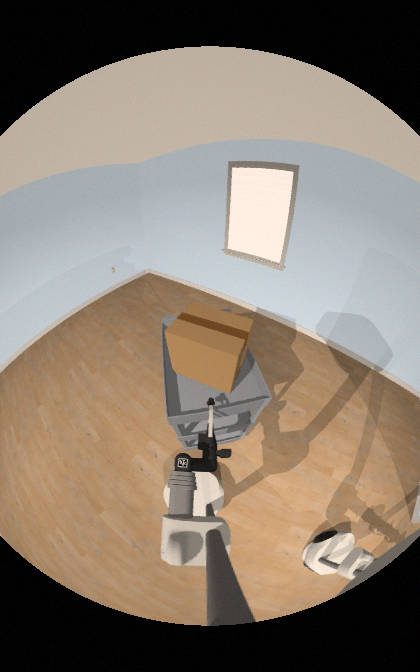

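Emit:
{"api": "execute_actions", "payload": {
  "actions": [
    {"r2":{"base":{"translate_m":0.25},"pace":"slow"}}
  ],
  "cameras": []
}}

Emit:
{"api": "execute_actions", "payload": {
  "actions": [
    {"r2":{"base":{"strafe_m":-0.35},"pace":"slow"}}
  ],
  "cameras": []
}}

Emit:
{"api": "execute_actions", "payload": {
  "actions": [
    {"r2":{"base":{"rotate_rad":0.3},"pace":"slow"}}
  ],
  "cameras": ["r2_head_camera","r2_head_right_camera"]
}}

Scene clock: 420.93 s.
r1.base_odometry: x=+0.226 y=-3.279 heading=+1.951 (m, m, rad; r1's odometry frame)
r1.turned_by_wheels: +0.000 (rad since the last result)
r1.turned_by_imu: -0.003 (rad since the last result)
r1.base_tilt: forward=-0.7 right=+0.3 (deg)
r1.lidar_m: 0.50 1.35 1.49 2.32 2.31 1.68 1.19 1.36 2.85 2.39 2.38 1.55
r1.base_status: not commanded
r1.joint_positions: lift_m=+0.300 arm_m=+0.401 wrist_yaw_rad=+3.350 wrist_pitch_rad=+0.021 wrist_roll_rad=+0.006 gripper_m=+0.000
r1.joint_status: not commanded
r1.motor_effort: lift_m=+19(19) arm_m=-5(6) wrist_yaw_rad=-1(1) wrist_pitch_rad=-7(7) wrist_roll_rad=+1(0) gripper_m=-9(6) wheel_0=+17(17) wheel_1=+1(1) wheel_2=+5(5) (%)
r1.hand_pose: x=+0.2717 y=+0.0258 z=+0.4723 quat_wxyz=(-0.104, -0.011, +0.002, +0.995) (m; r1's base frame)
r1.wrist_depth_mm: - - - 1863 - - - / - - 117 307 - - - / - - 138 252 - - - / - - - 1808 - - - / - - - 603 - - - / 1308 1397 190 196 1537 1756 1863 / 1008 976 1098 - 1078 1255 1229
r2.base_odometry: x=-1.060 y=-1.384 heading=-0.205 (m, m, rad; r2's odometry frame)
r2.turned_by_wheels: -0.001 (rad since the last result)
r2.turned_by_imu: -0.003 (rad since the last result)
r2.base_tilt: forward=+0.2 right=+0.1 (deg)
r2.lidar_m: 0.34 3.14 3.08 3.33 2.68 2.64 2.83 1.20 1.21 2.79 2.15 0.39
r2.base_status: done
r2.joint_positions: lift_m=+0.650 arm_m=+0.001 wrist_yaw_rad=-0.009 wrist_pitch_rad=+0.010 wrist_roll_rad=+1.570 gripper_m=-0.019
r2.joint_status: not commanded
r2.on_its_own: wrist_yaw_rad is at rest, and its effort (+25) is outside its rest range (-13 to +13); wrist_pitch_rad is at rest, and its effort (-28) is outside its rest range (-23 to +23)
r2.motor_effort: lift_m=+20(20) arm_m=+0(1) wrist_yaw_rad=+25(31) wrist_pitch_rad=-28(40) wrist_roll_rad=+1(10) gripper_m=-28(34) wheel_0=+0(10) wheel_1=+2(10) wheel_2=-9(9) (%)
r2.hand_pose: x=+0.4591 y=-0.0900 z=+0.8253 quat_wxyz=(+0.707, +0.707, +0.000, -0.007) (m; r2's base frame)
r2.wrist_depth_mm: 1576 1661 165 168 1661 521 439 / 413 382 163 166 1808 574 449 / 260 265 160 163 788 621 459 / 271 278 158 160 778 640 466 / 294 306 156 158 162 615 477 / 324 319 153 156 158 173 466 / 362 366 150 - 157 1098 452
pictures: none
No camera images: the call's "cameras" was empty. Leave "cameras" out to get every camera's image.

Scene clock: 425.57 s.
r1.base_odometry: x=+0.226 y=-3.279 heading=+1.951 (m, m, rad; r1's odometry frame)
r1.turned_by_wheels: +0.000 (rad since the last result)
r1.turned_by_imu: -0.002 (rad since the last result)
r1.base_tilt: forward=-0.7 right=+0.2 (deg)
r1.lidar_m: 0.50 1.34 1.48 2.32 2.32 1.26 0.94 4.50 2.85 2.39 2.37 1.55
r1.base_status: not commanded
r1.joint_positions: lift_m=+0.300 arm_m=+0.401 wrist_yaw_rad=+3.350 wrist_pitch_rad=+0.021 wrist_roll_rad=+0.006 gripper_m=+0.000
r1.joint_status: not commanded
r1.motor_effort: lift_m=+19(19) arm_m=-6(6) wrist_yaw_rad=-1(1) wrist_pitch_rad=-7(7) wrist_roll_rad=+0(0) gripper_m=-7(6) wheel_0=+17(17) wheel_1=+1(1) wheel_2=+5(4) (%)
r1.hand_pose: x=+0.2717 y=+0.0258 z=+0.4723 quat_wxyz=(-0.104, -0.011, +0.002, +0.995) (m; r1's base frame)
r1.wrist_depth_mm: - - - - - - - / - - 118 307 - - - / - - 138 252 - - - / - - - - - - - / - - - 603 1983 - - / 1281 1397 190 196 1464 1756 1808 / 991 976 1118 - 1078 1229 1281
r2.base_odometry: x=-1.131 y=-1.727 heading=-0.204 (m, m, rad; r2's odometry frame)
r2.turned_by_wheels: +0.001 (rad since the last result)
r2.turned_by_imu: +0.005 (rad since the last result)
r2.base_tilt: forward=+0.2 right=+0.1 (deg)
r2.lidar_m: 0.29 0.35 3.36 3.65 2.90 2.84 3.07 0.99 2.41 2.53 1.96 0.43
r2.base_status: done
r2.joint_positions: lift_m=+0.650 arm_m=+0.001 wrist_yaw_rad=+0.017 wrist_pitch_rad=+0.015 wrist_roll_rad=+1.577 gripper_m=-0.019
r2.joint_status: not commanded
r2.on_its_own: wrist_yaw_rad is at rest, and its effort (-51) is outside its rest range (-13 to +13); wrist_pitch_rad is at rest, and its effort (-44) is outside its rest range (-23 to +23); wrist_roll_rad is at rest, and its effort (-19) is outside its rest range (-13 to +13)
r2.motor_effort: lift_m=+20(20) arm_m=+0(0) wrist_yaw_rad=-51(58) wrist_pitch_rad=-44(44) wrist_roll_rad=-19(20) gripper_m=-32(35) wheel_0=+8(12) wheel_1=+1(4) wheel_2=+8(9) (%)
r2.hand_pose: x=+0.4614 y=-0.0824 z=+0.8238 quat_wxyz=(+0.705, +0.709, +0.011, +0.001) (m; r2's base frame)
r2.wrist_depth_mm: 1430 1499 287 294 991 377 399 / 1537 1537 253 248 1863 1366 430 / 1661 1808 216 216 1921 539 452 / 1863 1921 193 193 - 585 462 / 293 301 174 174 193 634 469 / 293 179 158 159 165 170 462 / 293 297 141 - 151 699 469
pictures: none
No camera images: the call's "cameras" was empty. Leave "cameras" out to get every camera's image.

Scene clock: 426.93 s.
r1.base_odometry: x=+0.226 y=-3.279 heading=+1.951 (m, m, rad; r1's odometry frame)
r1.turned_by_wheels: +0.000 (rad since the last result)
r1.turned_by_imu: -0.001 (rad since the last result)
r1.base_tilt: forward=-0.6 right=+0.2 (deg)
r1.lidar_m: 0.49 1.34 1.46 2.32 2.32 1.54 0.96 4.51 2.84 2.41 2.38 1.54
r1.base_status: not commanded
r1.joint_positions: lift_m=+0.300 arm_m=+0.401 wrist_yaw_rad=+3.350 wrist_pitch_rad=+0.021 wrist_roll_rad=+0.006 gripper_m=+0.000
r1.joint_status: not commanded
r1.motor_effort: lift_m=+19(19) arm_m=-6(6) wrist_yaw_rad=-1(1) wrist_pitch_rad=-7(7) wrist_roll_rad=+0(1) gripper_m=-5(6) wheel_0=+17(17) wheel_1=+1(1) wheel_2=+5(5) (%)
r1.hand_pose: x=+0.2717 y=+0.0258 z=+0.4723 quat_wxyz=(-0.104, -0.011, +0.002, +0.995) (m; r1's base frame)
r1.wrist_depth_mm: - - - - - - - / - - 117 307 - - - / - - 139 252 - - - / - - - - - - - / - - - 603 1983 - - / 1308 1366 190 196 1499 1756 1863 / 991 960 1118 - 1078 1229 1255
r2.base_odometry: x=-1.131 y=-1.727 heading=+0.095 (m, m, rad; r2's odometry frame)
r2.turned_by_wheels: +0.299 (rad since the last result)
r2.turned_by_imu: +0.292 (rad since the last result)
r2.base_tilt: forward=+0.2 right=+0.1 (deg)
r2.lidar_m: 0.34 3.36 3.41 3.10 2.84 2.88 0.98 0.98 2.45 2.09 1.91 0.42
r2.base_status: done
r2.joint_positions: lift_m=+0.650 arm_m=+0.001 wrist_yaw_rad=-0.009 wrist_pitch_rad=+0.013 wrist_roll_rad=+1.569 gripper_m=-0.019
r2.joint_status: not commanded
r2.on_its_own: wrist_yaw_rad is at rest, and its effort (+24) is outside its rest range (-13 to +13); wrist_pitch_rad is at rest, and its effort (-39) is outside its rest range (-23 to +23)
r2.motor_effort: lift_m=+20(20) arm_m=+0(0) wrist_yaw_rad=+24(64) wrist_pitch_rad=-39(43) wrist_roll_rad=+6(20) gripper_m=-31(34) wheel_0=-6(14) wheel_1=-1(4) wheel_2=-4(17) (%)
r2.hand_pose: x=+0.4592 y=-0.0899 z=+0.8242 quat_wxyz=(+0.708, +0.706, +0.002, -0.008) (m; r2's base frame)
r2.wrist_depth_mm: 1618 1708 187 191 1756 1336 424 / 1808 1756 181 185 1983 564 445 / 319 306 176 179 798 615 452 / 278 285 170 174 798 621 462 / 296 306 166 168 180 603 469 / 319 181 161 163 168 173 462 / 336 353 155 - 715 654 469
pictures: r2_head_camera, r2_head_right_camera
Images, in order (width x height): r2_head_camera 420x560, r2_head_right_camera 420x672.

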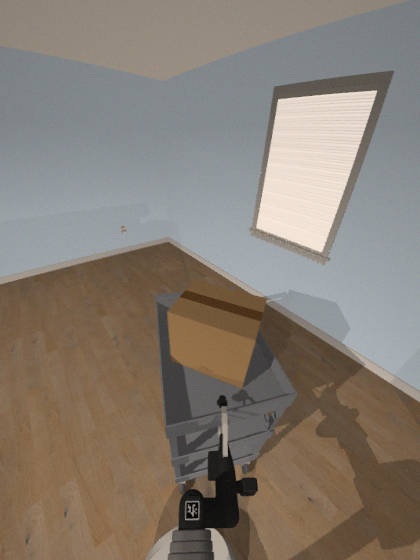

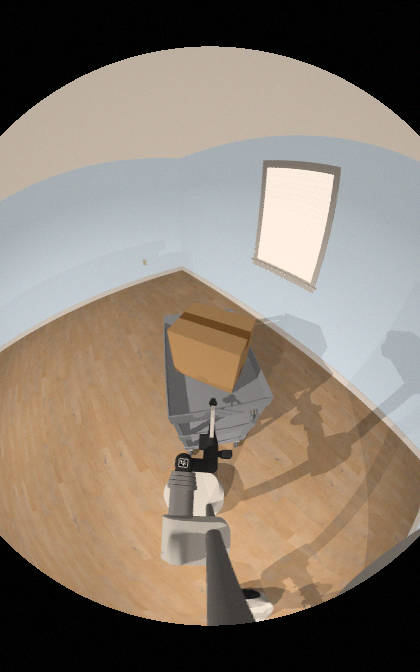

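Emit:
{"api": "execute_actions", "payload": {
  "actions": [
    {"r2":{"base":{"strafe_m":-0.4},"pace":"slow"}}
  ],
  "cameras": []
}}

Emit:
{"api": "execute_actions", "payload": {
  "actions": [
    {"r2":{"base":{"rotate_rad":0.4},"pace":"slow"}}
  ],
  "cameras": ["r2_head_camera","r2_head_right_camera","r2_head_left_camera","r1_head_camera"]
}}

Scene clock: 437.27 s.
r1.base_odometry: x=+0.226 y=-3.279 heading=+1.951 (m, m, rad; r1's odometry frame)
r1.turned_by_wheels: +0.000 (rad since the last result)
r1.turned_by_imu: -0.003 (rad since the last result)
r1.base_tilt: forward=-0.7 right=+0.2 (deg)
r1.lidar_m: 0.50 1.34 1.49 2.33 2.32 0.93 1.05 4.51 2.83 2.39 2.40 1.55
r1.base_status: not commanded
r1.joint_positions: lift_m=+0.300 arm_m=+0.401 wrist_yaw_rad=+3.350 wrist_pitch_rad=+0.021 wrist_roll_rad=+0.006 gripper_m=+0.000
r1.joint_status: not commanded
r1.motor_effort: lift_m=+19(19) arm_m=-6(6) wrist_yaw_rad=-1(1) wrist_pitch_rad=-7(7) wrist_roll_rad=+0(0) gripper_m=-9(7) wheel_0=+17(17) wheel_1=+1(1) wheel_2=+5(5) (%)
r1.hand_pose: x=+0.2717 y=+0.0258 z=+0.4723 quat_wxyz=(-0.104, -0.011, +0.002, +0.995) (m; r1's base frame)
r1.wrist_depth_mm: - - - - - - - / - - 117 304 - 1576 - / - - 138 251 - 1863 - / - - - - - 1983 - / - - - 603 - - - / 1281 1397 190 196 1430 1308 1808 / 991 976 1118 - 1078 1205 1255
r2.base_odometry: x=-1.092 y=-2.125 heading=+0.097 (m, m, rad; r2's odometry frame)
r2.turned_by_wheels: +0.001 (rad since the last result)
r2.turned_by_imu: +0.004 (rad since the last result)
r2.base_tilt: forward=+0.3 right=+0.1 (deg)
r2.lidar_m: 0.25 0.33 3.66 3.44 3.15 3.21 0.96 2.15 2.20 1.73 1.58 0.46
r2.base_status: done
r2.joint_positions: lift_m=+0.650 arm_m=+0.001 wrist_yaw_rad=+0.020 wrist_pitch_rad=+0.014 wrist_roll_rad=+1.578 gripper_m=-0.019
r2.joint_status: not commanded
r2.on_its_own: wrist_yaw_rad is at rest, and its effort (-58) is outside its rest range (-13 to +13); wrist_pitch_rad is at rest, and its effort (-41) is outside its rest range (-23 to +23); wrist_roll_rad is at rest, and its effort (-20) is outside its rest range (-13 to +13)
r2.motor_effort: lift_m=+20(20) arm_m=+0(1) wrist_yaw_rad=-58(62) wrist_pitch_rad=-41(41) wrist_roll_rad=-20(20) gripper_m=-33(34) wheel_0=+9(9) wheel_1=+2(6) wheel_2=+7(9) (%)
r2.hand_pose: x=+0.4616 y=-0.0817 z=+0.8240 quat_wxyz=(+0.705, +0.709, +0.012, +0.002) (m; r2's base frame)
r2.wrist_depth_mm: 1336 1336 1397 1464 1537 1229 399 / 1499 1576 347 330 1756 439 415 / 1756 1808 263 252 - 517 452 / - - 219 212 - 564 459 / - - 183 183 203 609 469 / 294 294 160 160 165 172 466 / 286 290 141 - 147 707 473
pictures: none
No camera images: the call's "cameras" was empty. Leave "cameras" out to get every camera's image.

Scene clock: 438.83 s.
r1.base_odometry: x=+0.226 y=-3.279 heading=+1.951 (m, m, rad; r1's odometry frame)
r1.turned_by_wheels: +0.000 (rad since the last result)
r1.turned_by_imu: -0.001 (rad since the last result)
r1.base_tilt: forward=-0.7 right=+0.2 (deg)
r1.lidar_m: 0.51 1.35 1.49 2.33 2.32 0.92 1.43 4.51 2.85 2.39 2.38 1.55
r1.base_status: not commanded
r1.joint_positions: lift_m=+0.300 arm_m=+0.401 wrist_yaw_rad=+3.350 wrist_pitch_rad=+0.021 wrist_roll_rad=+0.006 gripper_m=+0.000
r1.joint_status: not commanded
r1.motor_effort: lift_m=+19(19) arm_m=-6(6) wrist_yaw_rad=-1(1) wrist_pitch_rad=-7(7) wrist_roll_rad=+1(1) gripper_m=-7(6) wheel_0=+17(17) wheel_1=+1(1) wheel_2=+5(4) (%)
r1.hand_pose: x=+0.2717 y=+0.0258 z=+0.4723 quat_wxyz=(-0.104, -0.011, +0.002, +0.995) (m; r1's base frame)
r1.wrist_depth_mm: - - - - - - - / - - 118 306 - 1499 - / - - 139 250 - 1863 - / - - - - - 1863 - / - - - 603 - - - / 1308 1336 190 197 1430 1336 1863 / 976 960 1098 - 1078 1255 1255
r2.base_odometry: x=-1.092 y=-2.125 heading=+0.496 (m, m, rad; r2's odometry frame)
r2.turned_by_wheels: +0.399 (rad since the last result)
r2.turned_by_imu: +0.379 (rad since the last result)
r2.base_tilt: forward=+0.1 right=+0.2 (deg)
r2.lidar_m: 0.34 3.62 3.70 3.16 3.16 0.94 1.12 2.18 1.88 1.57 1.59 0.40
r2.base_status: done
r2.joint_positions: lift_m=+0.650 arm_m=+0.001 wrist_yaw_rad=-0.009 wrist_pitch_rad=+0.014 wrist_roll_rad=+1.569 gripper_m=-0.019
r2.joint_status: not commanded
r2.on_its_own: wrist_yaw_rad is at rest, and its effort (+24) is outside its rest range (-13 to +13); wrist_pitch_rad is at rest, and its effort (-42) is outside its rest range (-23 to +23)
r2.motor_effort: lift_m=+20(20) arm_m=+0(0) wrist_yaw_rad=+24(73) wrist_pitch_rad=-42(42) wrist_roll_rad=+5(19) gripper_m=-32(32) wheel_0=-6(14) wheel_1=-1(0) wheel_2=-3(20) (%)
r2.hand_pose: x=+0.4591 y=-0.0900 z=+0.8240 quat_wxyz=(+0.708, +0.706, +0.002, -0.008) (m; r2's base frame)
r2.wrist_depth_mm: 1808 1921 202 205 - 1336 415 / - - 193 196 - 539 442 / 392 368 186 190 809 609 452 / 281 289 180 181 831 621 462 / 298 304 174 176 184 603 469 / 315 181 167 170 175 172 462 / 332 345 159 - 699 668 469
pictures: r1_head_camera, r2_head_camera, r2_head_left_camera, r2_head_right_camera
Images, in order (width x height): r1_head_camera 420x560, r2_head_camera 420x560, r2_head_left_camera 420x672, r2_head_right_camera 420x672.

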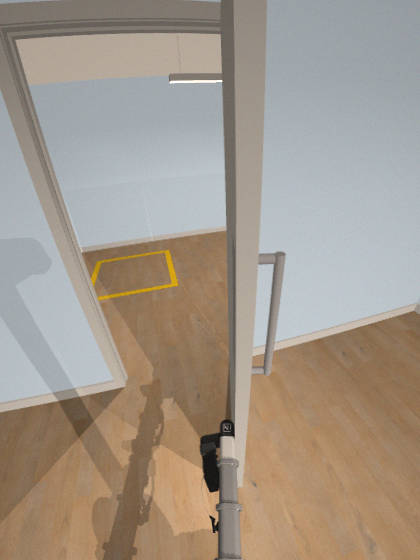

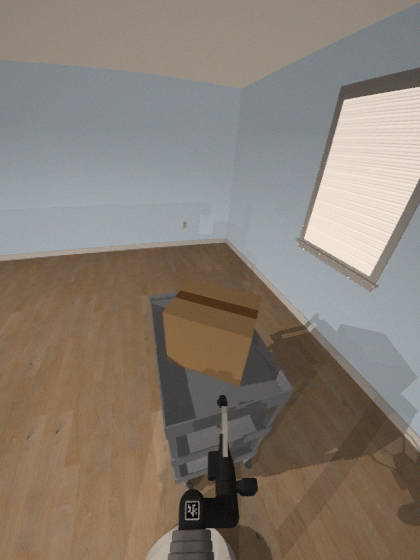

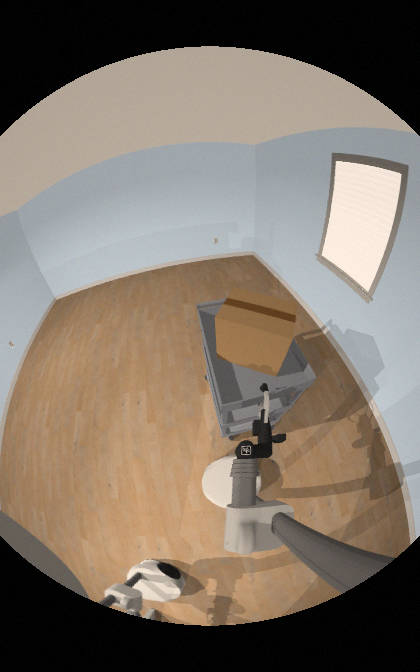

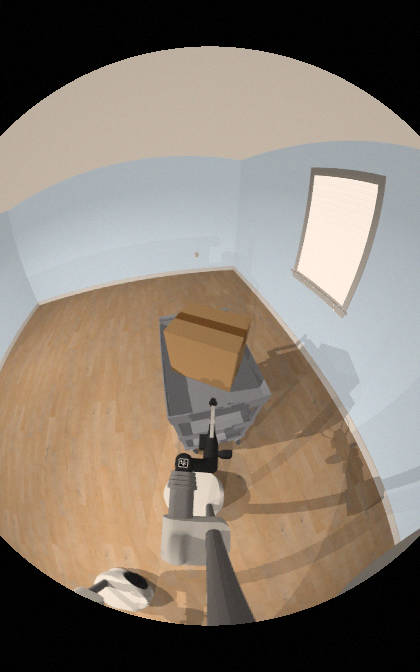

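Emit:
{"api": "execute_actions", "payload": {
  "actions": [
    {"r2":{"base":{"strafe_m":-0.15},"pace":"slow"}}
  ],
  "cameras": []
}}

Emit:
{"api": "execute_actions", "payload": {
  "actions": [
    {"r2":{"base":{"rotate_rad":0.15},"pace":"slow"}}
  ],
  "cameras": []
}}

Emit:
{"api": "execute_actions", "payload": {
  "actions": [
    {"r2":{"base":{"translate_m":-0.5},"pace":"slow"}}
  ],
  "cameras": ["r2_head_right_camera","r2_head_left_camera","r1_head_left_camera"]
}}

Scene clock: 454.80 s.
r1.base_odometry: x=+0.226 y=-3.279 heading=+1.951 (m, m, rad; r1's odometry frame)
r1.turned_by_wheels: +0.000 (rad since the last result)
r1.turned_by_imu: -0.002 (rad since the last result)
r1.base_tilt: forward=-0.7 right=+0.2 (deg)
r1.lidar_m: 0.49 1.35 1.47 2.32 2.30 0.99 1.63 4.49 2.83 2.38 2.40 1.53
r1.base_status: not commanded
r1.joint_positions: lift_m=+0.300 arm_m=+0.401 wrist_yaw_rad=+3.350 wrist_pitch_rad=+0.021 wrist_roll_rad=+0.006 gripper_m=+0.000
r1.joint_status: not commanded
r1.motor_effort: lift_m=+19(19) arm_m=-6(6) wrist_yaw_rad=+0(1) wrist_pitch_rad=-7(7) wrist_roll_rad=+1(1) gripper_m=-6(9) wheel_0=+17(17) wheel_1=+1(1) wheel_2=+5(5) (%)
r1.hand_pose: x=+0.2717 y=+0.0258 z=+0.4723 quat_wxyz=(-0.104, -0.011, +0.002, +0.995) (m; r1's base frame)
r1.wrist_depth_mm: - - - - - - - / - - 118 307 - - 1281 / - - 138 252 - 1983 - / - - - - - - - / - - - 591 - - - / 1308 1397 190 196 1618 1336 1308 / 991 946 1098 - 1078 1229 1229
r2.base_odometry: x=-1.021 y=-2.256 heading=+0.497 (m, m, rad; r2's odometry frame)
r2.turned_by_wheels: +0.001 (rad since the last result)
r2.turned_by_imu: +0.000 (rad since the last result)
r2.base_tilt: forward=+0.3 right=+0.1 (deg)
r2.lidar_m: 0.31 0.33 3.87 3.32 3.32 1.00 2.13 2.14 1.67 1.43 1.42 0.43
r2.base_status: done
r2.joint_positions: lift_m=+0.650 arm_m=+0.001 wrist_yaw_rad=+0.014 wrist_pitch_rad=+0.016 wrist_roll_rad=+1.577 gripper_m=-0.019
r2.joint_status: not commanded
r2.on_its_own: wrist_yaw_rad is at rest, and its effort (-42) is outside its rest range (-13 to +13); wrist_pitch_rad is at rest, and its effort (-47) is outside its rest range (-23 to +23); wrist_roll_rad is at rest, and its effort (-17) is outside its rest range (-13 to +13)
r2.motor_effort: lift_m=+20(20) arm_m=+0(0) wrist_yaw_rad=-42(44) wrist_pitch_rad=-47(49) wrist_roll_rad=-17(17) gripper_m=-36(33) wheel_0=+4(12) wheel_1=+0(4) wheel_2=+9(7) (%)
r2.hand_pose: x=+0.4611 y=-0.0834 z=+0.8234 quat_wxyz=(+0.705, +0.709, +0.011, -0.001) (m; r2's base frame)
r2.wrist_depth_mm: 1661 1756 240 244 1983 1308 397 / - - 222 224 - 521 439 / - - 205 207 - 569 449 / 345 306 191 193 820 621 455 / 294 301 179 181 204 640 462 / 303 174 168 169 175 167 462 / 306 320 156 - 741 699 462
pictures: none
No camera images: the call's "cameras" was empty. Leave "cameras" out to get every camera's image.

Scene clock: 455.87 s.
r1.base_odometry: x=+0.226 y=-3.279 heading=+1.951 (m, m, rad; r1's odometry frame)
r1.turned_by_wheels: +0.000 (rad since the last result)
r1.turned_by_imu: +0.000 (rad since the last result)
r1.base_tilt: forward=-0.6 right=+0.2 (deg)
r1.lidar_m: 0.50 1.33 1.47 2.32 2.32 1.00 1.58 4.50 2.86 2.39 2.37 1.54
r1.base_status: not commanded
r1.joint_positions: lift_m=+0.300 arm_m=+0.401 wrist_yaw_rad=+3.350 wrist_pitch_rad=+0.021 wrist_roll_rad=+0.006 gripper_m=+0.000
r1.joint_status: not commanded
r1.motor_effort: lift_m=+19(19) arm_m=-6(6) wrist_yaw_rad=-1(1) wrist_pitch_rad=-7(7) wrist_roll_rad=+0(0) gripper_m=-6(9) wheel_0=+17(17) wheel_1=+1(1) wheel_2=+5(5) (%)
r1.hand_pose: x=+0.2717 y=+0.0258 z=+0.4723 quat_wxyz=(-0.104, -0.011, +0.002, +0.995) (m; r1's base frame)
r1.wrist_depth_mm: - - - - - - - / - - 117 306 - - 1281 / - - 139 251 - - - / - - - - - - - / - - - 597 - - - / 1281 1397 190 196 1576 1308 1308 / 991 976 1098 - 1078 1281 1281
r2.base_odometry: x=-1.021 y=-2.256 heading=+0.647 (m, m, rad; r2's odometry frame)
r2.turned_by_wheels: +0.150 (rad since the last result)
r2.turned_by_imu: +0.148 (rad since the last result)
r2.base_tilt: forward=+0.2 right=+0.0 (deg)
r2.lidar_m: 0.33 3.71 3.59 3.31 1.04 1.01 2.11 2.15 1.57 1.43 1.45 0.42
r2.base_status: done
r2.joint_positions: lift_m=+0.650 arm_m=+0.001 wrist_yaw_rad=-0.002 wrist_pitch_rad=+0.014 wrist_roll_rad=+1.570 gripper_m=-0.019
r2.joint_status: not commanded
r2.on_its_own: wrist_pitch_rad is at rest, and its effort (-44) is outside its rest range (-23 to +23)
r2.motor_effort: lift_m=+20(20) arm_m=+0(0) wrist_yaw_rad=+3(66) wrist_pitch_rad=-44(47) wrist_roll_rad=+1(18) gripper_m=-31(35) wheel_0=-3(13) wheel_1=-1(7) wheel_2=+2(12) (%)
r2.hand_pose: x=+0.4598 y=-0.0880 z=+0.8240 quat_wxyz=(+0.707, +0.707, +0.004, -0.006) (m; r2's base frame)
r2.wrist_depth_mm: - - 198 202 - 1308 421 / - - 193 195 - 549 436 / 379 359 185 189 820 603 452 / 281 289 180 182 820 621 462 / 296 304 173 176 185 627 473 / 317 181 167 170 174 169 459 / 332 349 160 - 732 647 462
pictures: none
No camera images: the call's "cameras" was empty. Leave "cameras" out to get every camera's image.

Scene clock: 462.13 s.
r1.base_odometry: x=+0.226 y=-3.279 heading=+1.951 (m, m, rad; r1's odometry frame)
r1.turned_by_wheels: +0.000 (rad since the last result)
r1.turned_by_imu: -0.002 (rad since the last result)
r1.base_tilt: forward=-0.6 right=+0.2 (deg)
r1.lidar_m: 0.49 1.35 1.49 2.30 0.66 0.71 1.39 4.50 2.83 2.38 2.37 1.55
r1.base_status: not commanded
r1.joint_positions: lift_m=+0.300 arm_m=+0.401 wrist_yaw_rad=+3.350 wrist_pitch_rad=+0.021 wrist_roll_rad=+0.006 gripper_m=+0.000
r1.joint_status: not commanded
r1.motor_effort: lift_m=+19(19) arm_m=-6(6) wrist_yaw_rad=-1(1) wrist_pitch_rad=-7(7) wrist_roll_rad=+0(0) gripper_m=-7(7) wheel_0=+17(17) wheel_1=+1(1) wheel_2=+5(5) (%)
r1.hand_pose: x=+0.2717 y=+0.0258 z=+0.4723 quat_wxyz=(-0.104, -0.011, +0.002, +0.995) (m; r1's base frame)
r1.wrist_depth_mm: - - - - - - - / - - 117 306 - - 1499 / - - 138 252 - 1708 1499 / - - - - - 1756 - / - - - 597 - 1921 - / 1308 1366 190 196 1537 1430 1078 / 1008 960 1098 - 1060 1182 866
r2.base_odometry: x=-1.420 y=-2.558 heading=+0.646 (m, m, rad; r2's odometry frame)
r2.turned_by_wheels: -0.001 (rad since the last result)
r2.turned_by_imu: -0.002 (rad since the last result)
r2.base_tilt: forward=+0.3 right=+0.1 (deg)
r2.lidar_m: 0.33 4.21 3.52 3.25 0.68 1.14 1.62 1.65 1.65 1.50 1.52 0.39
r2.base_status: done
r2.joint_positions: lift_m=+0.650 arm_m=+0.001 wrist_yaw_rad=-0.006 wrist_pitch_rad=+0.017 wrist_roll_rad=+1.571 gripper_m=-0.019
r2.joint_status: not commanded
r2.on_its_own: wrist_yaw_rad is at rest, and its effort (+17) is outside its rest range (-13 to +13); wrist_pitch_rad is at rest, and its effort (-52) is outside its rest range (-23 to +23)
r2.motor_effort: lift_m=+20(20) arm_m=+0(0) wrist_yaw_rad=+17(17) wrist_pitch_rad=-52(52) wrist_roll_rad=-3(5) gripper_m=-33(35) wheel_0=-6(6) wheel_1=-2(5) wheel_2=+0(13) (%)
r2.hand_pose: x=+0.4594 y=-0.0891 z=+0.8231 quat_wxyz=(+0.707, +0.707, +0.004, -0.008) (m; r2's base frame)
r2.wrist_depth_mm: - - 198 202 - 1336 415 / - - 191 195 - 549 436 / 362 345 185 188 809 609 445 / 281 290 179 183 820 615 459 / 297 306 174 177 200 634 462 / 319 174 168 171 175 174 469 / 332 353 161 - 723 661 480
pictures: r1_head_left_camera, r2_head_left_camera, r2_head_right_camera
Images, in order (width x height): r1_head_left_camera 420x672, r2_head_left_camera 420x672, r2_head_right_camera 420x672.

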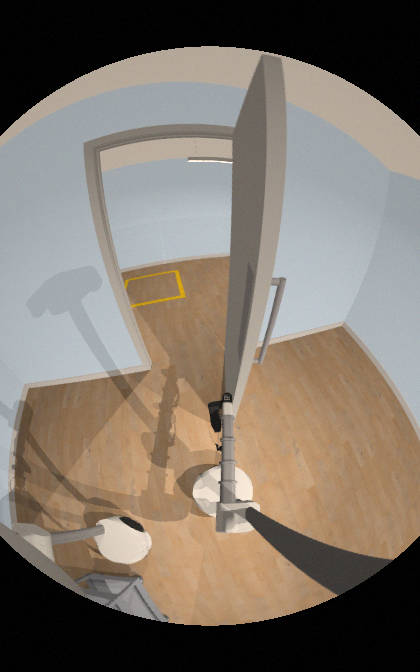

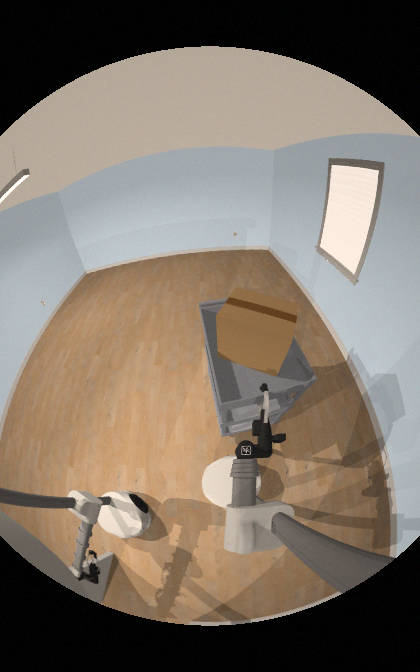

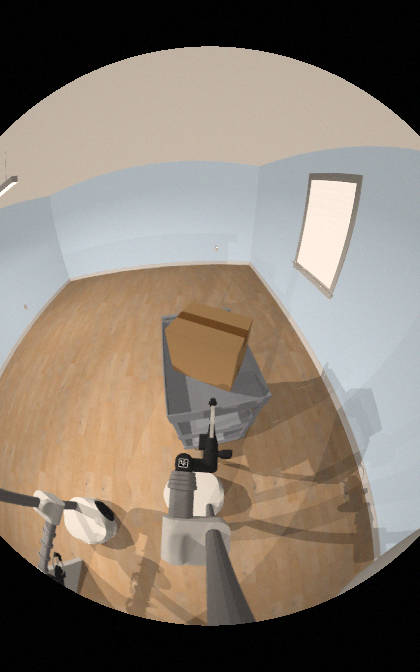

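Emit:
{"api": "execute_actions", "payload": {
  "actions": [
    {"r2":{"base":{"translate_m":-1.1},"pace":"slow"}}
  ],
  "cameras": ["r2_head_right_camera","r1_head_left_camera"]
}}

action 0: r2: "base": translate_m = -1.1 would last too long for one action: at the pace "slow" translate_m can be at most 0.766 in either direction: name a faster pace, or command the rest in another action


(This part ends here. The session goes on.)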